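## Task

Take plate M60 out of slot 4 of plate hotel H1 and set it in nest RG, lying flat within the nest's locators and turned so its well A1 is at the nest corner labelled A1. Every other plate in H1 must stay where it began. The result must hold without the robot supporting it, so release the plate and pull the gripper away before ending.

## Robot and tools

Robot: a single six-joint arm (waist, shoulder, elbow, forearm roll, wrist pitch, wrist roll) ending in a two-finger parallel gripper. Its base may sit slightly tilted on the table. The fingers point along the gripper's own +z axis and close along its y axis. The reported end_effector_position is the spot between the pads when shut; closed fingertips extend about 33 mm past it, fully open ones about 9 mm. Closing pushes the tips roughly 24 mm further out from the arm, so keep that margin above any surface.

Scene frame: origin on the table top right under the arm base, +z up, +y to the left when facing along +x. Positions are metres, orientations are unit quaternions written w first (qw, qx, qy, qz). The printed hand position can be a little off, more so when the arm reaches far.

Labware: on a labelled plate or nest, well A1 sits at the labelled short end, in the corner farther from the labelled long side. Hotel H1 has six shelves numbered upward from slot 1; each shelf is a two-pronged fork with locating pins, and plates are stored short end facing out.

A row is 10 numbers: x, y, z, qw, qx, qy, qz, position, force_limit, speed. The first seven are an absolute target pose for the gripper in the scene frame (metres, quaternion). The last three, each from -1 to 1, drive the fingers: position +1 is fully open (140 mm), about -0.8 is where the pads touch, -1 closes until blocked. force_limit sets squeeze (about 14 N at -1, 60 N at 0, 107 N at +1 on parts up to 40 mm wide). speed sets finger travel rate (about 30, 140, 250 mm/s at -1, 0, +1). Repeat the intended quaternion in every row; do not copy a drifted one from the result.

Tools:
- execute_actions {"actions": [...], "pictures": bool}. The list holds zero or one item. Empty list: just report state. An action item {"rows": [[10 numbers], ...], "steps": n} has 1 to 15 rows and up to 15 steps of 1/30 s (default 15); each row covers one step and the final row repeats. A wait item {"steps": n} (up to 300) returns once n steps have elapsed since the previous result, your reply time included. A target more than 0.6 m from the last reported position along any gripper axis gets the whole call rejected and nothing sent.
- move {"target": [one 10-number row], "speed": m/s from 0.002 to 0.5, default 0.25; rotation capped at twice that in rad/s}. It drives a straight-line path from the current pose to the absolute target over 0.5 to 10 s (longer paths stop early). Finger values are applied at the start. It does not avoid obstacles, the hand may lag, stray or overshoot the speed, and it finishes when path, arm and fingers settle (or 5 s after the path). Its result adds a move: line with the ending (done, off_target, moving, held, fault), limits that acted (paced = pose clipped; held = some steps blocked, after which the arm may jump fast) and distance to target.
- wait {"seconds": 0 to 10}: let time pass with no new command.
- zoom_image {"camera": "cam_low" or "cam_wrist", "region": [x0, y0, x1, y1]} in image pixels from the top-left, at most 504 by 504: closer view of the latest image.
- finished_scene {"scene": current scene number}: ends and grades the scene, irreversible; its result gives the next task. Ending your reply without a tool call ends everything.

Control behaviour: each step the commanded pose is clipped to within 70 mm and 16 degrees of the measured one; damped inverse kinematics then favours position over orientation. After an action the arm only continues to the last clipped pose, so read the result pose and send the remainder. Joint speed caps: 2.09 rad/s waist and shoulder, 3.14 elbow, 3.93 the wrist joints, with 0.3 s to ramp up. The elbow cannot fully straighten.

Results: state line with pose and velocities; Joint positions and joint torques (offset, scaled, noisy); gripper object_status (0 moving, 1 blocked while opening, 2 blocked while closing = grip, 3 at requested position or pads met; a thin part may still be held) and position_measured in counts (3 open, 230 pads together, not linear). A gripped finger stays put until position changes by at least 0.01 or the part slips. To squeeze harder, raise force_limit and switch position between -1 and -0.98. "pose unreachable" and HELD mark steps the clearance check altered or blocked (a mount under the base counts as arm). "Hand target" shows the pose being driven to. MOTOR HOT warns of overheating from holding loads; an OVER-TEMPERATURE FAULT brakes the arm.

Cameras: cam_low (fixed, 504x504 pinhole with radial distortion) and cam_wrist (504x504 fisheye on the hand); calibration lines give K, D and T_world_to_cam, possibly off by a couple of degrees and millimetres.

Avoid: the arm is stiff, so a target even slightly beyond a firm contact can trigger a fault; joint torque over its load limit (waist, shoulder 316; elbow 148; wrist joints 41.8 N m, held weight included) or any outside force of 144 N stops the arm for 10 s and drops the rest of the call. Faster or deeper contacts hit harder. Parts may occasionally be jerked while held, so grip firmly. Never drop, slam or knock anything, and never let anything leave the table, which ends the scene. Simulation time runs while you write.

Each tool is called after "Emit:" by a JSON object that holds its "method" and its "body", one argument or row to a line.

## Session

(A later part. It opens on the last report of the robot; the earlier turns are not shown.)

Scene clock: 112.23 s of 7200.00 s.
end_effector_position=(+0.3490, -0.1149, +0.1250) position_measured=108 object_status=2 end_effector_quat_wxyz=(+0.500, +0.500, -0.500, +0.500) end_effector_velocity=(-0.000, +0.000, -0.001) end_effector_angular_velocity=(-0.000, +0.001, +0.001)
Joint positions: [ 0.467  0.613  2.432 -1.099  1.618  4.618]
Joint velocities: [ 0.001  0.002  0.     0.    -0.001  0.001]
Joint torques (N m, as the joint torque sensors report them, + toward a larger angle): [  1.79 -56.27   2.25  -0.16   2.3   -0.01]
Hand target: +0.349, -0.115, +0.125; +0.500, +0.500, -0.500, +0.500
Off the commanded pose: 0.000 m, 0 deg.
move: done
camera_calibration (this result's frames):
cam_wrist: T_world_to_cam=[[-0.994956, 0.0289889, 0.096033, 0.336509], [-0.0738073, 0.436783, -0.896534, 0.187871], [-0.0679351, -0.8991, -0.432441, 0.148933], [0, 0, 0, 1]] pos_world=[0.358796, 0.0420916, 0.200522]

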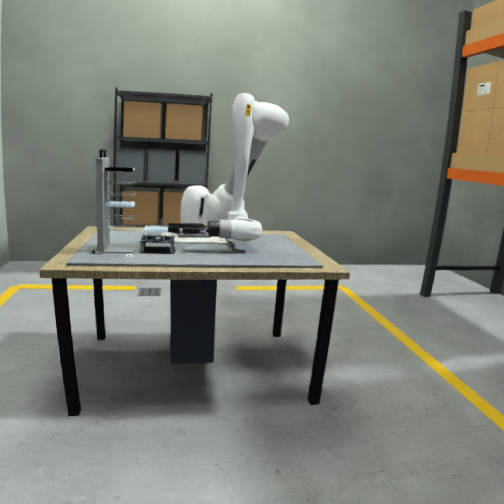

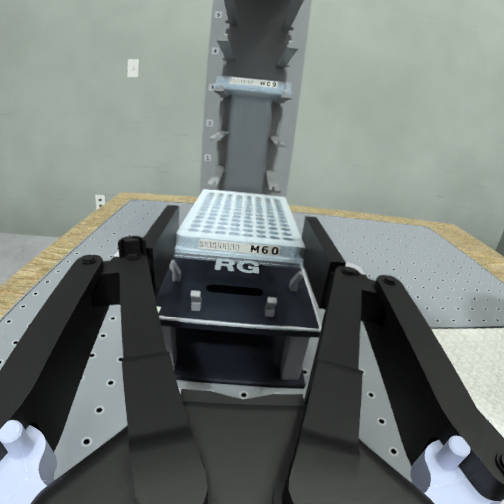

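Emit:
{"method": "move", "body": {
  "target": [0.350,-0.115,0.106,0.5079,0.4921,-0.5079,0.4921,-1,0,-0.8],
  "speed": 0.03
}}

Emit:
{"method": "zoom_image", "body": {
  "camera": "cam_low",
  "region": [130, 215, 200, 260]
}}

Emit:
{"method": "zoom_image", "body": {
  "camera": "cam_wrist",
  "region": [130, 160, 350, 340]
}}

Scene clock: 122.80 s of 7200.00 s.
end_effector_position=(+0.3500, -0.1150, +0.1061) position_measured=108 object_status=2 end_effector_quat_wxyz=(+0.508, +0.492, -0.508, +0.492) end_effector_velocity=(-0.000, -0.000, -0.001) end_effector_angular_velocity=(-0.000, -0.001, -0.002)
Joint positions: [ 0.454  0.661  2.41  -1.08   1.607  4.642]
Joint velocities: [-0.002  0.002 -0.001  0.001 -0.     0.002]
Joint torques (N m, as the joint torque sensors report them, + toward a larger angle): [  2.2  -59.73   3.5   -0.29   2.28  -0.03]
Hand target: +0.350, -0.115, +0.106; +0.508, +0.492, -0.508, +0.492
Off the commanded pose: 0.000 m, 0 deg.
After step 90, 6.67 s passed at rest.
move: done
camera_calibration (this result's frames):
cam_wrist: T_world_to_cam=[[-0.993566, 0.0597094, 0.0962378, 0.342401], [-0.0604319, 0.43916, -0.896374, 0.166539], [-0.0957858, -0.896423, -0.432726, 0.15081], [0, 0, 0, 1]] pos_world=[0.364708, 0.0416077, 0.181589]

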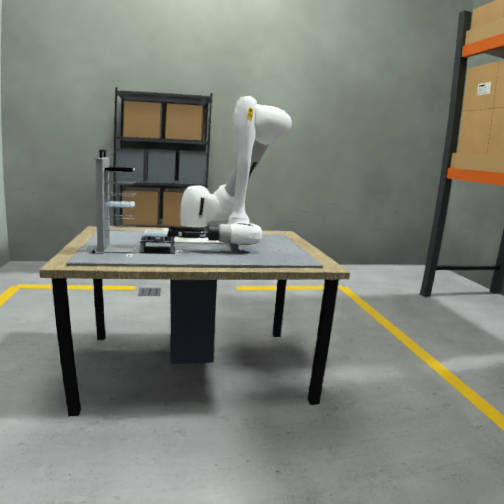

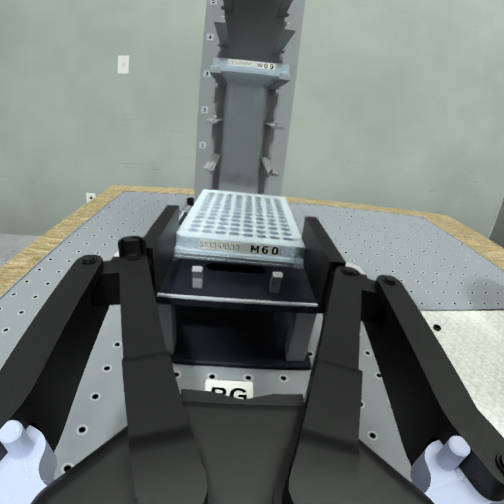

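Region (130, 215, 200, 260) of cam_low's 504x504 image, scaled by 7.200, with more detail than that image has; it fills the top 324 rows of this view, and the rest is white.

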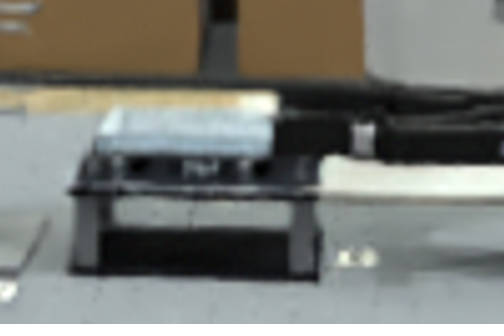

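Region (130, 160, 350, 340) of cam_wrist's 504x504 image, scaled by 2.291, with more detail than that image has; it fills the top 412 rows of this view, and the rest is white.

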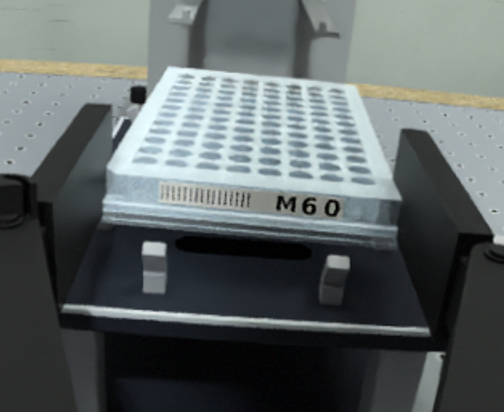

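Emit:
{"method": "move", "body": {
  "target": [0.350,-0.115,0.105,0.501,0.499,-0.501,0.499,-1,0,-0.8],
  "speed": 0.02
}}

Emit:
{"method": "move", "body": {
  "target": [0.350,-0.115,0.099,0.501,0.499,-0.501,0.499,-1,0,-0.8],
  "speed": 0.006
}}

Emit:
{"method": "zoom_image", "body": {
  "camera": "cam_wrist",
  "region": [150, 170, 330, 310]
}}

Emit:
{"method": "zoom_image", "body": {
  "camera": "cam_low",
  "region": [135, 220, 185, 250]
}}

Scene clock: 131.33 s of 7200.00 s.
end_effector_position=(+0.3500, -0.1150, +0.1050) position_measured=108 object_status=2 end_effector_quat_wxyz=(+0.501, +0.499, -0.501, +0.499) end_effector_velocity=(+0.000, +0.000, -0.000) end_effector_angular_velocity=(+0.000, -0.001, +0.002)
Joint positions: [ 0.464  0.662  2.423 -1.097  1.599  4.654]
Joint velocities: [ 0.001 -0.     0.001 -0.001 -0.001  0.002]
Joint torques (N m, as the joint torque sensors report them, + toward a larger angle): [  1.61 -60.2    3.57  -0.31   2.34   0.06]
Hand target: +0.350, -0.115, +0.105; +0.501, +0.499, -0.501, +0.499
Off the commanded pose: 0.000 m, 0 deg.
After step 90, 4.63 s passed at rest.
move: done
camera_calibration (this result's frames):
cam_wrist: T_world_to_cam=[[-0.994821, 0.0324367, 0.0963279, 0.339792], [-0.0725253, 0.437461, -0.896308, 0.169642], [-0.071213, -0.898652, -0.432843, 0.141489], [0, 0, 0, 1]] pos_world=[0.360411, 0.0419157, 0.180562]

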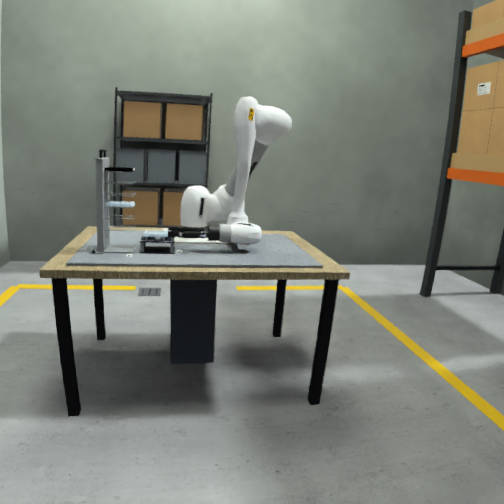

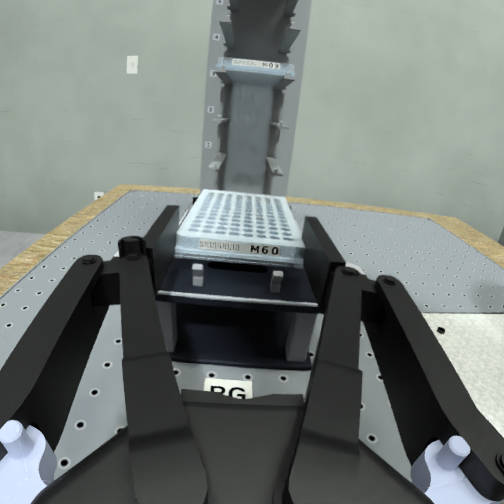

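Scene clock: 132.57 s of 7200.00 s.
end_effector_position=(+0.3500, -0.1150, +0.0990) position_measured=108 object_status=2 end_effector_quat_wxyz=(+0.501, +0.499, -0.501, +0.499) end_effector_velocity=(+0.000, +0.000, -0.000) end_effector_angular_velocity=(+0.001, +0.002, +0.001)
Joint positions: [ 0.464  0.677  2.422 -1.097  1.593  4.666]
Joint velocities: [ 0.     0.    -0.    -0.    -0.001 -0.002]
Joint torques (N m, as the joint torque sensors report them, + toward a larger angle): [  2.35 -61.04   4.27  -0.13   2.35  -0.07]
Hand target: +0.350, -0.115, +0.099; +0.501, +0.499, -0.501, +0.499
Off the commanded pose: 0.000 m, 0 deg.
move: done
camera_calibration (this result's frames):
cam_wrist: T_world_to_cam=[[-0.994828, 0.032326, 0.0962958, 0.340364], [-0.072549, 0.437403, -0.896335, 0.164276], [-0.071095, -0.898685, -0.432795, 0.138857], [0, 0, 0, 1]] pos_world=[0.360394, 0.0419312, 0.174567]

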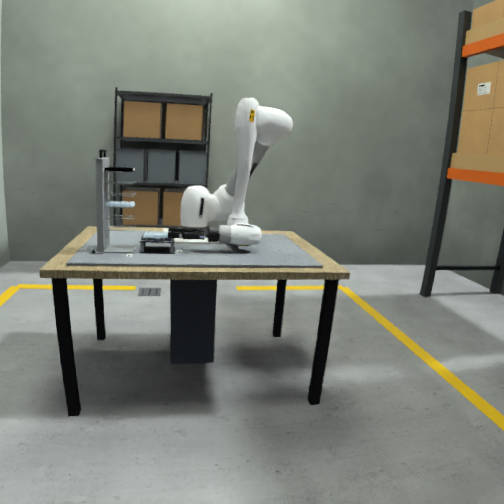

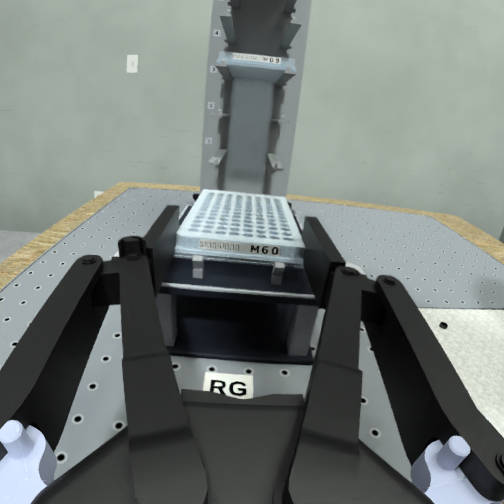

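Region (150, 170, 330, 310) of cam_wrist's 504x504 image, scaled by 2.800, with more detail than that image has.

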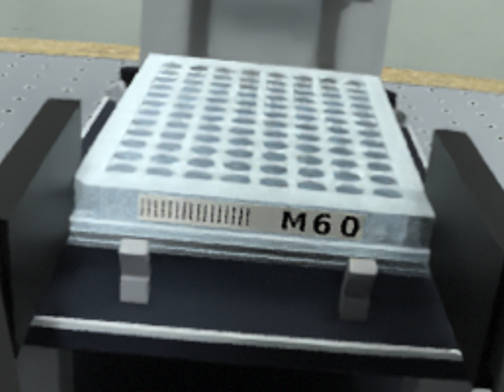

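Region (135, 220, 185, 250) of cam_low's 504x504 image, scaled by 10.080, with more detail than that image has; it fills the top 302 rows of this view, and the rest is white.

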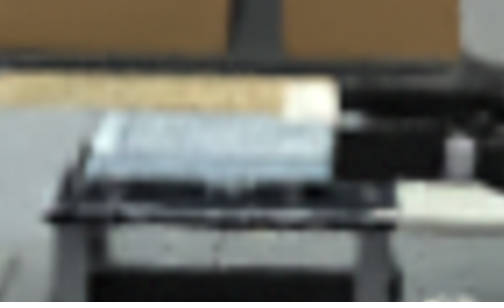

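Emit:
{"method": "move", "body": {
  "target": [0.3503,-0.115,0.094,0.501,0.499,-0.501,0.499,-1,0,-0.8],
  "speed": 0.004
}}

Emit:
{"method": "zoom_image", "body": {
  "camera": "cam_wrist",
  "region": [150, 170, 330, 310]
}}

Emit:
{"method": "zoom_image", "body": {
  "camera": "cam_low",
  "region": [135, 220, 185, 250]
}}

Scene clock: 137.20 s of 7200.00 s.
end_effector_position=(+0.3503, -0.1150, +0.0940) position_measured=109 object_status=2 end_effector_quat_wxyz=(+0.501, +0.499, -0.501, +0.499) end_effector_velocity=(-0.001, -0.000, -0.000) end_effector_angular_velocity=(-0.000, +0.001, -0.001)
Joint positions: [ 0.464  0.689  2.42  -1.097  1.588  4.675]
Joint velocities: [-0.001  0.001  0.001  0.    -0.     0.   ]
Joint torques (N m, as the joint torque sensors report them, + toward a larger angle): [  3.78 -62.32   3.78  -0.17   2.23  -0.07]
Hand target: +0.350, -0.115, +0.094; +0.501, +0.499, -0.501, +0.499
Off the commanded pose: 0.000 m, 0 deg.
After step 90, 0.17 s passed at rest.
move: done
camera_calibration (this result's frames):
cam_wrist: T_world_to_cam=[[-0.994827, 0.0323264, 0.0963001, 0.341142], [-0.0725517, 0.437414, -0.896329, 0.15981], [-0.0710981, -0.898679, -0.432806, 0.136711], [0, 0, 0, 1]] pos_world=[0.360692, 0.0419282, 0.169559]

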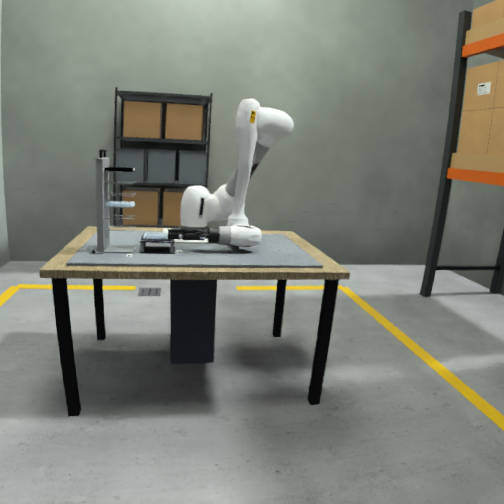

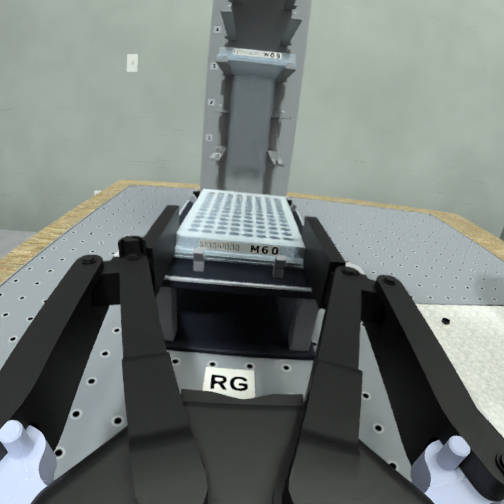

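Region (150, 170, 330, 310) of cam_wrist's 504x504 image, scaled by 2.800, with more detail than that image has.

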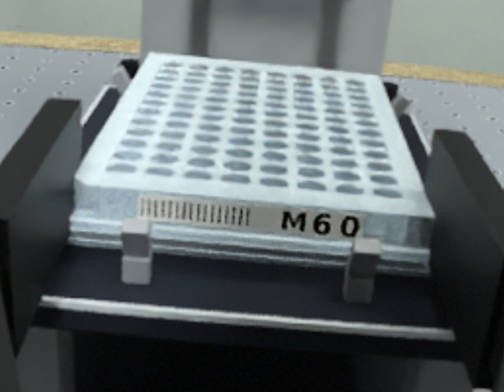

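Region (135, 220, 185, 250) of cam_low's 504x504 image, scaled by 10.080, with more detail than that image has; it fills the top 302 rows of this view, and the rest is white.

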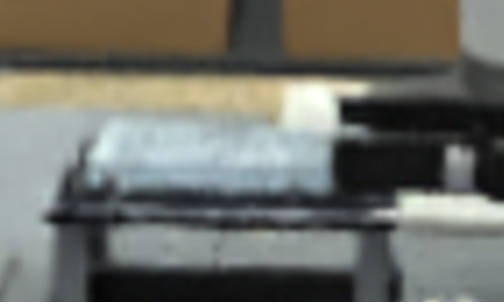

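Emit:
{"method": "move", "body": {
  "target": [0.350,-0.115,0.0915,0.501,0.499,-0.501,0.499,-1,0,-0.8],
  "speed": 0.003
}}

Emit:
{"method": "zoom_image", "body": {
  "camera": "cam_wrist",
  "region": [150, 170, 330, 310]
}}

Scene clock: 141.10 s of 7200.00 s.
end_effector_position=(+0.3500, -0.1150, +0.0915) position_measured=109 object_status=2 end_effector_quat_wxyz=(+0.501, +0.499, -0.501, +0.499) end_effector_velocity=(-0.000, -0.000, -0.000) end_effector_angular_velocity=(-0.000, -0.001, -0.000)
Joint positions: [ 0.464  0.695  2.419 -1.096  1.586  4.68 ]
Joint velocities: [-0.     0.     0.     0.     0.     0.001]
Joint torques (N m, as the joint torque sensors report them, + toward a larger angle): [  3.3  -60.62   4.69   0.71   1.39   0.01]
Hand target: +0.350, -0.115, +0.091; +0.501, +0.499, -0.501, +0.499
Off the commanded pose: 0.000 m, 0 deg.
move: done
camera_calibration (this result's frames):
cam_wrist: T_world_to_cam=[[-0.994828, 0.0323164, 0.0963006, 0.341088], [-0.0725566, 0.437415, -0.896328, 0.157547], [-0.0710894, -0.898679, -0.432808, 0.135605], [0, 0, 0, 1]] pos_world=[0.360395, 0.0419295, 0.167058]

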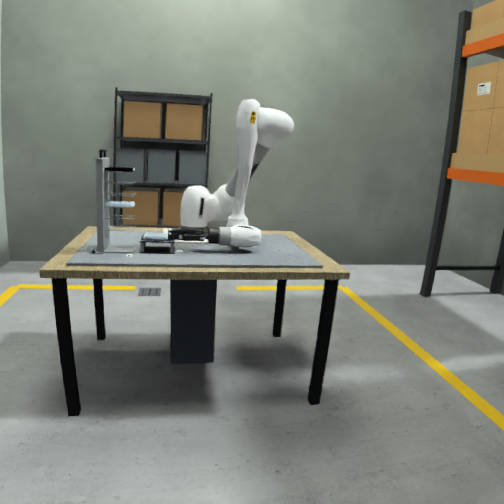

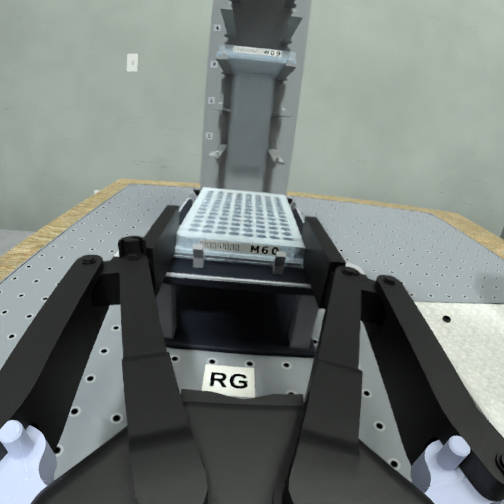

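Region (150, 170, 330, 310) of cam_wrist's 504x504 image, scaled by 2.800, with more detail than that image has.

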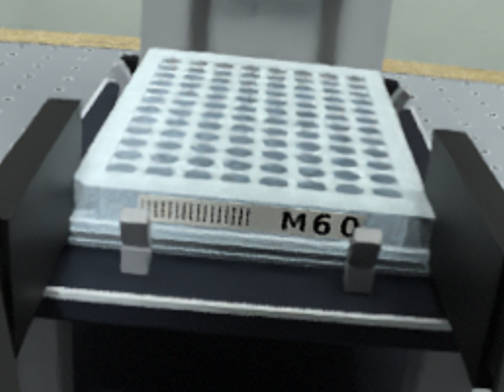

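Emit:
{"method": "move", "body": {
  "target": [0.350,-0.1147,0.092,0.497,0.503,-0.497,0.503,-1,0,-0.8],
  "speed": 0.004
}}

Emit:
{"method": "move", "body": {
  "target": [0.350,-0.1147,0.0895,0.497,0.503,-0.497,0.503,-1,0,-0.8],
  "speed": 0.003
}}

Emit:
{"method": "zoom_image", "body": {
  "camera": "cam_wrist",
  "region": [150, 170, 330, 310]
}}

Scene clock: 148.73 s of 7200.00 s.
end_effector_position=(+0.3500, -0.1147, +0.0920) position_measured=109 object_status=2 end_effector_quat_wxyz=(+0.497, +0.503, -0.497, +0.503) end_effector_velocity=(+0.000, -0.000, +0.000) end_effector_angular_velocity=(+0.000, -0.000, -0.000)
Joint positions: [ 0.471  0.693  2.427 -1.106  1.582  4.686]
Joint velocities: [-0.    -0.001 -0.    -0.     0.    -0.001]
Joint torques (N m, as the joint torque sensors report them, + toward a larger angle): [  5.92 -62.68   0.55  -2.96   3.21   0.05]
Hand target: +0.350, -0.115, +0.092; +0.497, +0.503, -0.497, +0.503
Off the commanded pose: 0.000 m, 0 deg.
After step 90, 2.40 s passed at rest.
move: done
camera_calibration (this result's frames):
cam_wrist: T_world_to_cam=[[-0.995214, 0.016427, 0.0963298, 0.339329], [-0.0795567, 0.436225, -0.896314, 0.160173], [-0.0567452, -0.899688, -0.43283, 0.130944], [0, 0, 0, 1]] pos_world=[0.357879, 0.0423634, 0.167554]

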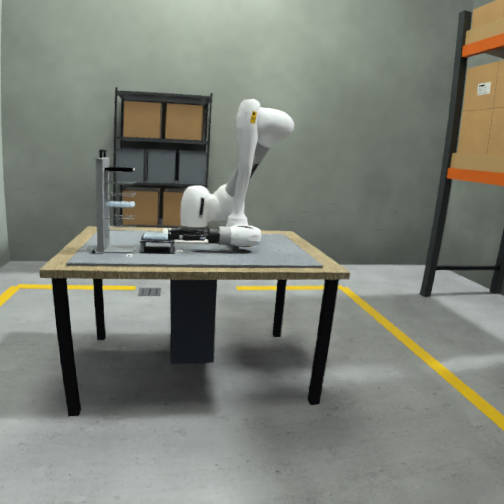

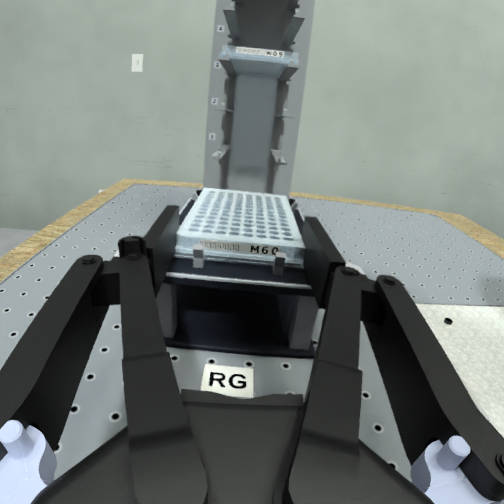

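Scene clock: 149.80 s of 7200.00 s.
end_effector_position=(+0.3500, -0.1147, +0.0895) position_measured=109 object_status=2 end_effector_quat_wxyz=(+0.497, +0.503, -0.497, +0.503) end_effector_velocity=(-0.001, -0.000, -0.000) end_effector_angular_velocity=(-0.001, +0.004, +0.000)
Joint positions: [ 0.471  0.7    2.426 -1.106  1.58   4.69 ]
Joint velocities: [ 0.     0.001  0.001  0.    -0.    -0.002]
Joint torques (N m, as the joint torque sensors report them, + toward a larger angle): [  6.89 -59.98  -0.88  -3.34   0.64  -0.06]
Hand target: +0.350, -0.115, +0.090; +0.497, +0.503, -0.497, +0.503
Off the commanded pose: 0.000 m, 0 deg.
move: done
camera_calibration (this result's frames):
cam_wrist: T_world_to_cam=[[-0.995218, 0.0163414, 0.0963039, 0.339589], [-0.0795733, 0.436179, -0.896335, 0.157945], [-0.0566531, -0.899711, -0.432793, 0.129838], [0, 0, 0, 1]] pos_world=[0.357889, 0.0423752, 0.165061]

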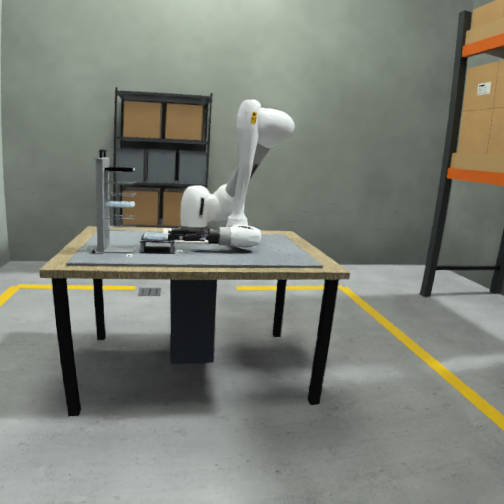

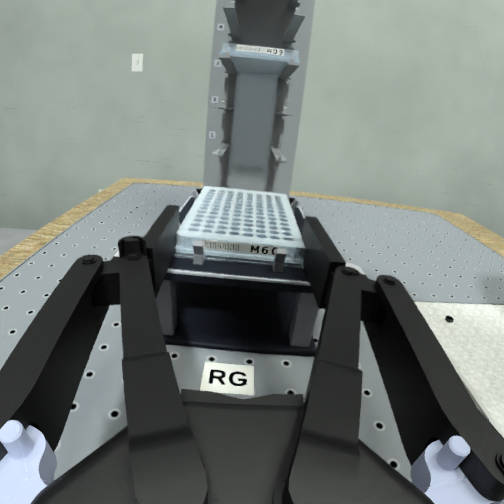

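Region (150, 170, 330, 310) of cam_wrist's 504x504 image, scaled by 2.800, with more detail than that image has.

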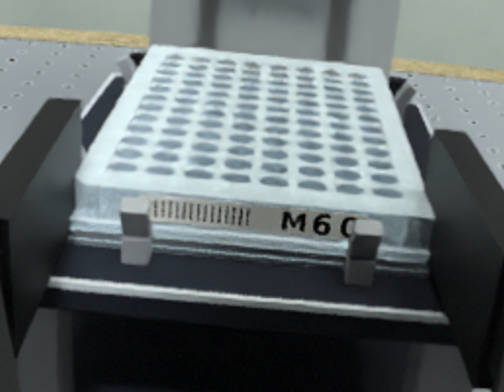

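Emit:
{"method": "move", "body": {
  "target": [0.350,-0.115,0.089,0.4995,0.5005,-0.4995,0.5005,-1,0,-0.8],
  "speed": 0.004
}}

Emit:
{"method": "zoom_image", "body": {
  "camera": "cam_low",
  "region": [135, 220, 185, 250]
}}

Scene clock: 154.20 s of 7200.00 s.
end_effector_position=(+0.3500, -0.1150, +0.0890) position_measured=109 object_status=2 end_effector_quat_wxyz=(+0.499, +0.500, -0.499, +0.501) end_effector_velocity=(+0.001, +0.001, +0.000) end_effector_angular_velocity=(-0.000, -0.003, +0.001)
Joint positions: [ 0.466  0.701  2.421 -1.1    1.582  4.687]
Joint velocities: [ 0.001 -0.001 -0.001  0.     0.001  0.001]
Joint torques (N m, as the joint torque sensors report them, + toward a larger angle): [  3.03 -59.76   3.77   0.42  -0.16   0.11]
Hand target: +0.350, -0.115, +0.089; +0.500, +0.500, -0.499, +0.501
Off the commanded pose: 0.000 m, 0 deg.
move: done
camera_calibration (this result's frames):
cam_wrist: T_world_to_cam=[[-0.995006, 0.0263042, 0.096287, 0.34071], [-0.0751874, 0.436952, -0.896337, 0.156168], [-0.0656503, -0.8991, -0.432792, 0.132575], [0, 0, 0, 1]] pos_world=[0.359454, 0.0419981, 0.16455]

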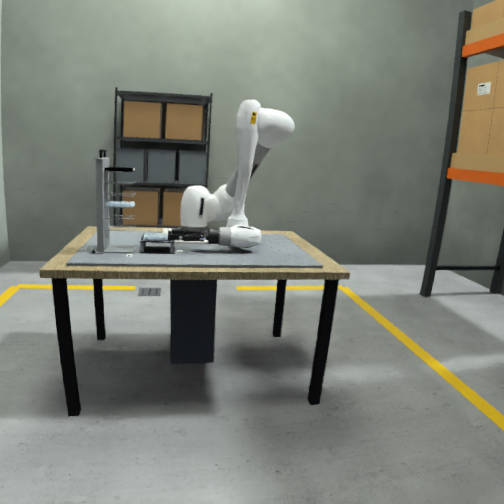

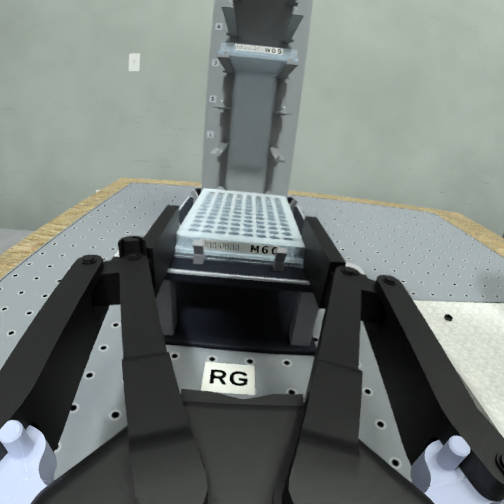

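Region (135, 220, 185, 250) of cam_low's 504x504 image, scaled by 10.080, with more detail than that image has; it fills the top 302 rows of this view, and the rest is white.

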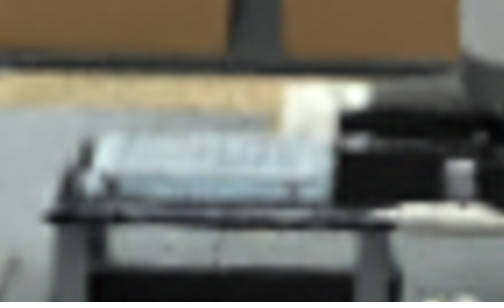

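Seated. Release and retreat.

Emit:
{"method": "move", "body": {
  "target": [0.350,-0.115,0.0895,0.4995,0.5005,-0.4995,0.5005,0.6,0,-0.8],
  "speed": 0.004
}}

Emit:
{"method": "move", "body": {
  "target": [0.350,-0.05,0.17,0.4995,0.5005,-0.4995,0.5005,0.6,0,-0.8],
  "speed": 0.12
}}

Emit:
{"method": "zoom_image", "body": {
  "camera": "cam_wrist",
  "region": [160, 200, 320, 340]
}}

Emit:
{"method": "zoom_image", "body": {
  "camera": "cam_low",
  "region": [135, 220, 185, 250]
}}

Scene clock: 158.57 s of 7200.00 s.
end_effector_position=(+0.3500, -0.1150, +0.0895) position_measured=53 object_status=0 end_effector_quat_wxyz=(+0.500, +0.500, -0.500, +0.500) end_effector_velocity=(-0.000, -0.001, +0.000) end_effector_angular_velocity=(-0.000, +0.001, -0.002)
Joint positions: [ 0.466  0.7    2.422 -1.1    1.582  4.686]
Joint velocities: [-0.003  0.    -0.    -0.     0.    -0.001]
Joint torques (N m, as the joint torque sensors report them, + toward a larger angle): [  1.89 -60.59   5.09  -0.25   2.17   0.02]
Hand target: +0.350, -0.115, +0.089; +0.499, +0.501, -0.499, +0.500
Off the commanded pose: 0.000 m, 0 deg.
After step 90, 0.50 s passed at rest.
move: done
camera_calibration (this result's frames):
cam_wrist: T_world_to_cam=[[-0.995002, 0.0264139, 0.0962993, 0.340644], [-0.0751484, 0.436986, -0.896324, 0.156602], [-0.0657569, -0.89908, -0.432817, 0.132821], [0, 0, 0, 1]] pos_world=[0.359444, 0.0419859, 0.16505]

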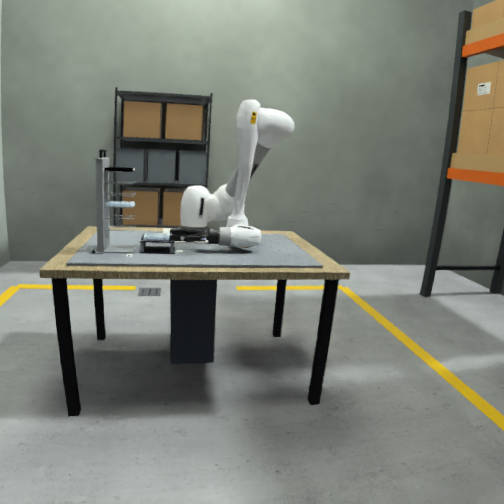

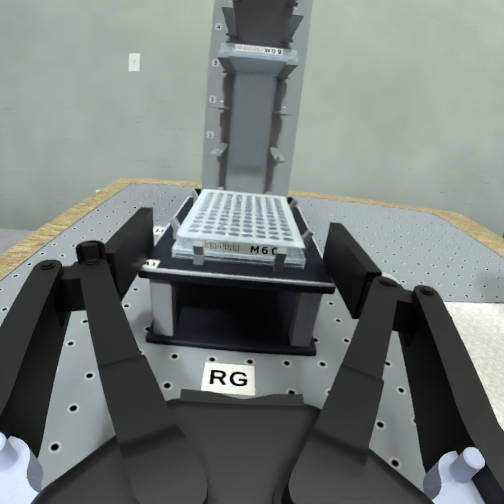

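Scene clock: 159.80 s of 7200.00 s.
end_effector_position=(+0.3499, -0.0500, +0.1699) position_measured=53 object_status=3 end_effector_quat_wxyz=(+0.499, +0.501, -0.499, +0.500) end_effector_velocity=(+0.000, +0.001, +0.001) end_effector_angular_velocity=(+0.000, -0.001, -0.000)
Joint positions: [ 0.596  0.523  2.367 -0.986  1.714  4.495]
Joint velocities: [ 0.001 -0.002 -0.001  0.001  0.002 -0.001]
Joint torques (N m, as the joint torque sensors report them, + toward a larger angle): [  1.56 -57.04  -4.84  -0.31   2.49  -0.36]
Hand target: +0.350, -0.050, +0.170; +0.499, +0.501, -0.499, +0.500
Off the commanded pose: 0.000 m, 0 deg.
move: done
camera_calibration (this result's frames):
cam_wrist: T_world_to_cam=[[-0.994975, 0.026077, 0.0966717, 0.33106], [-0.0756032, 0.437352, -0.896107, 0.200439], [-0.0656473, -0.898912, -0.433183, 0.226071], [0, 0, 0, 1]] pos_world=[0.359391, 0.106922, 0.245541]

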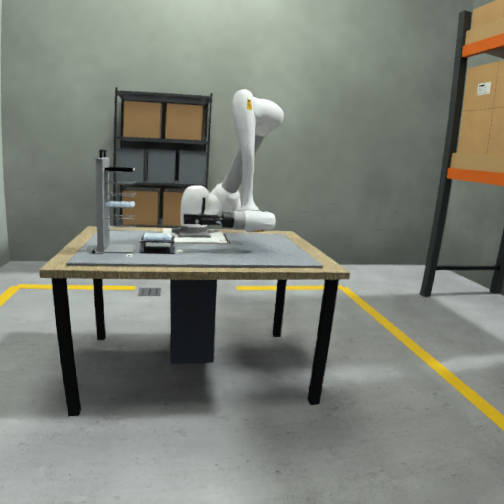

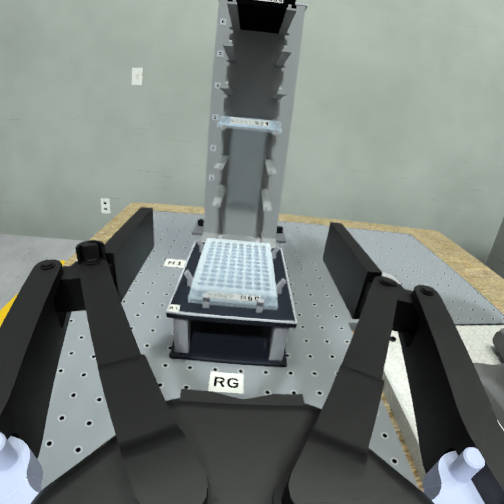

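Region (160, 200, 320, 340) of cam_wrist's 504x504 image, scaled by 3.150, with more detail than that image has; it fills the top 441 rows of this view, and the rest is white.

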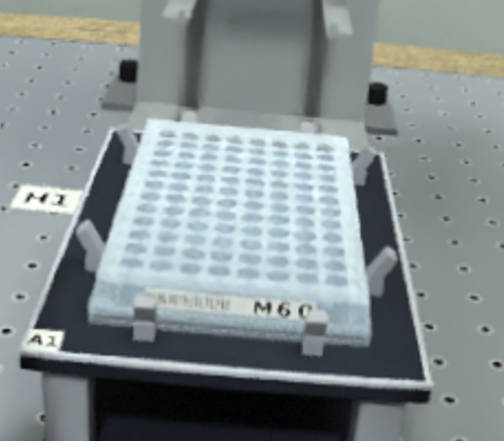

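Region (135, 220, 185, 250) of cam_low's 504x504 image, scaled by 10.080, with more detail than that image has; it fills the top 302 rows of this view, and the rest is white.

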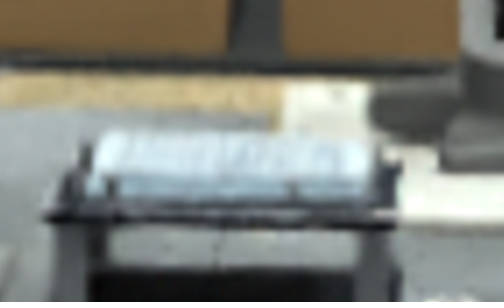

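Emit:
{"method": "finished_scene", "body": {
  "scene": 1
}}

The scene is finished: the task was done.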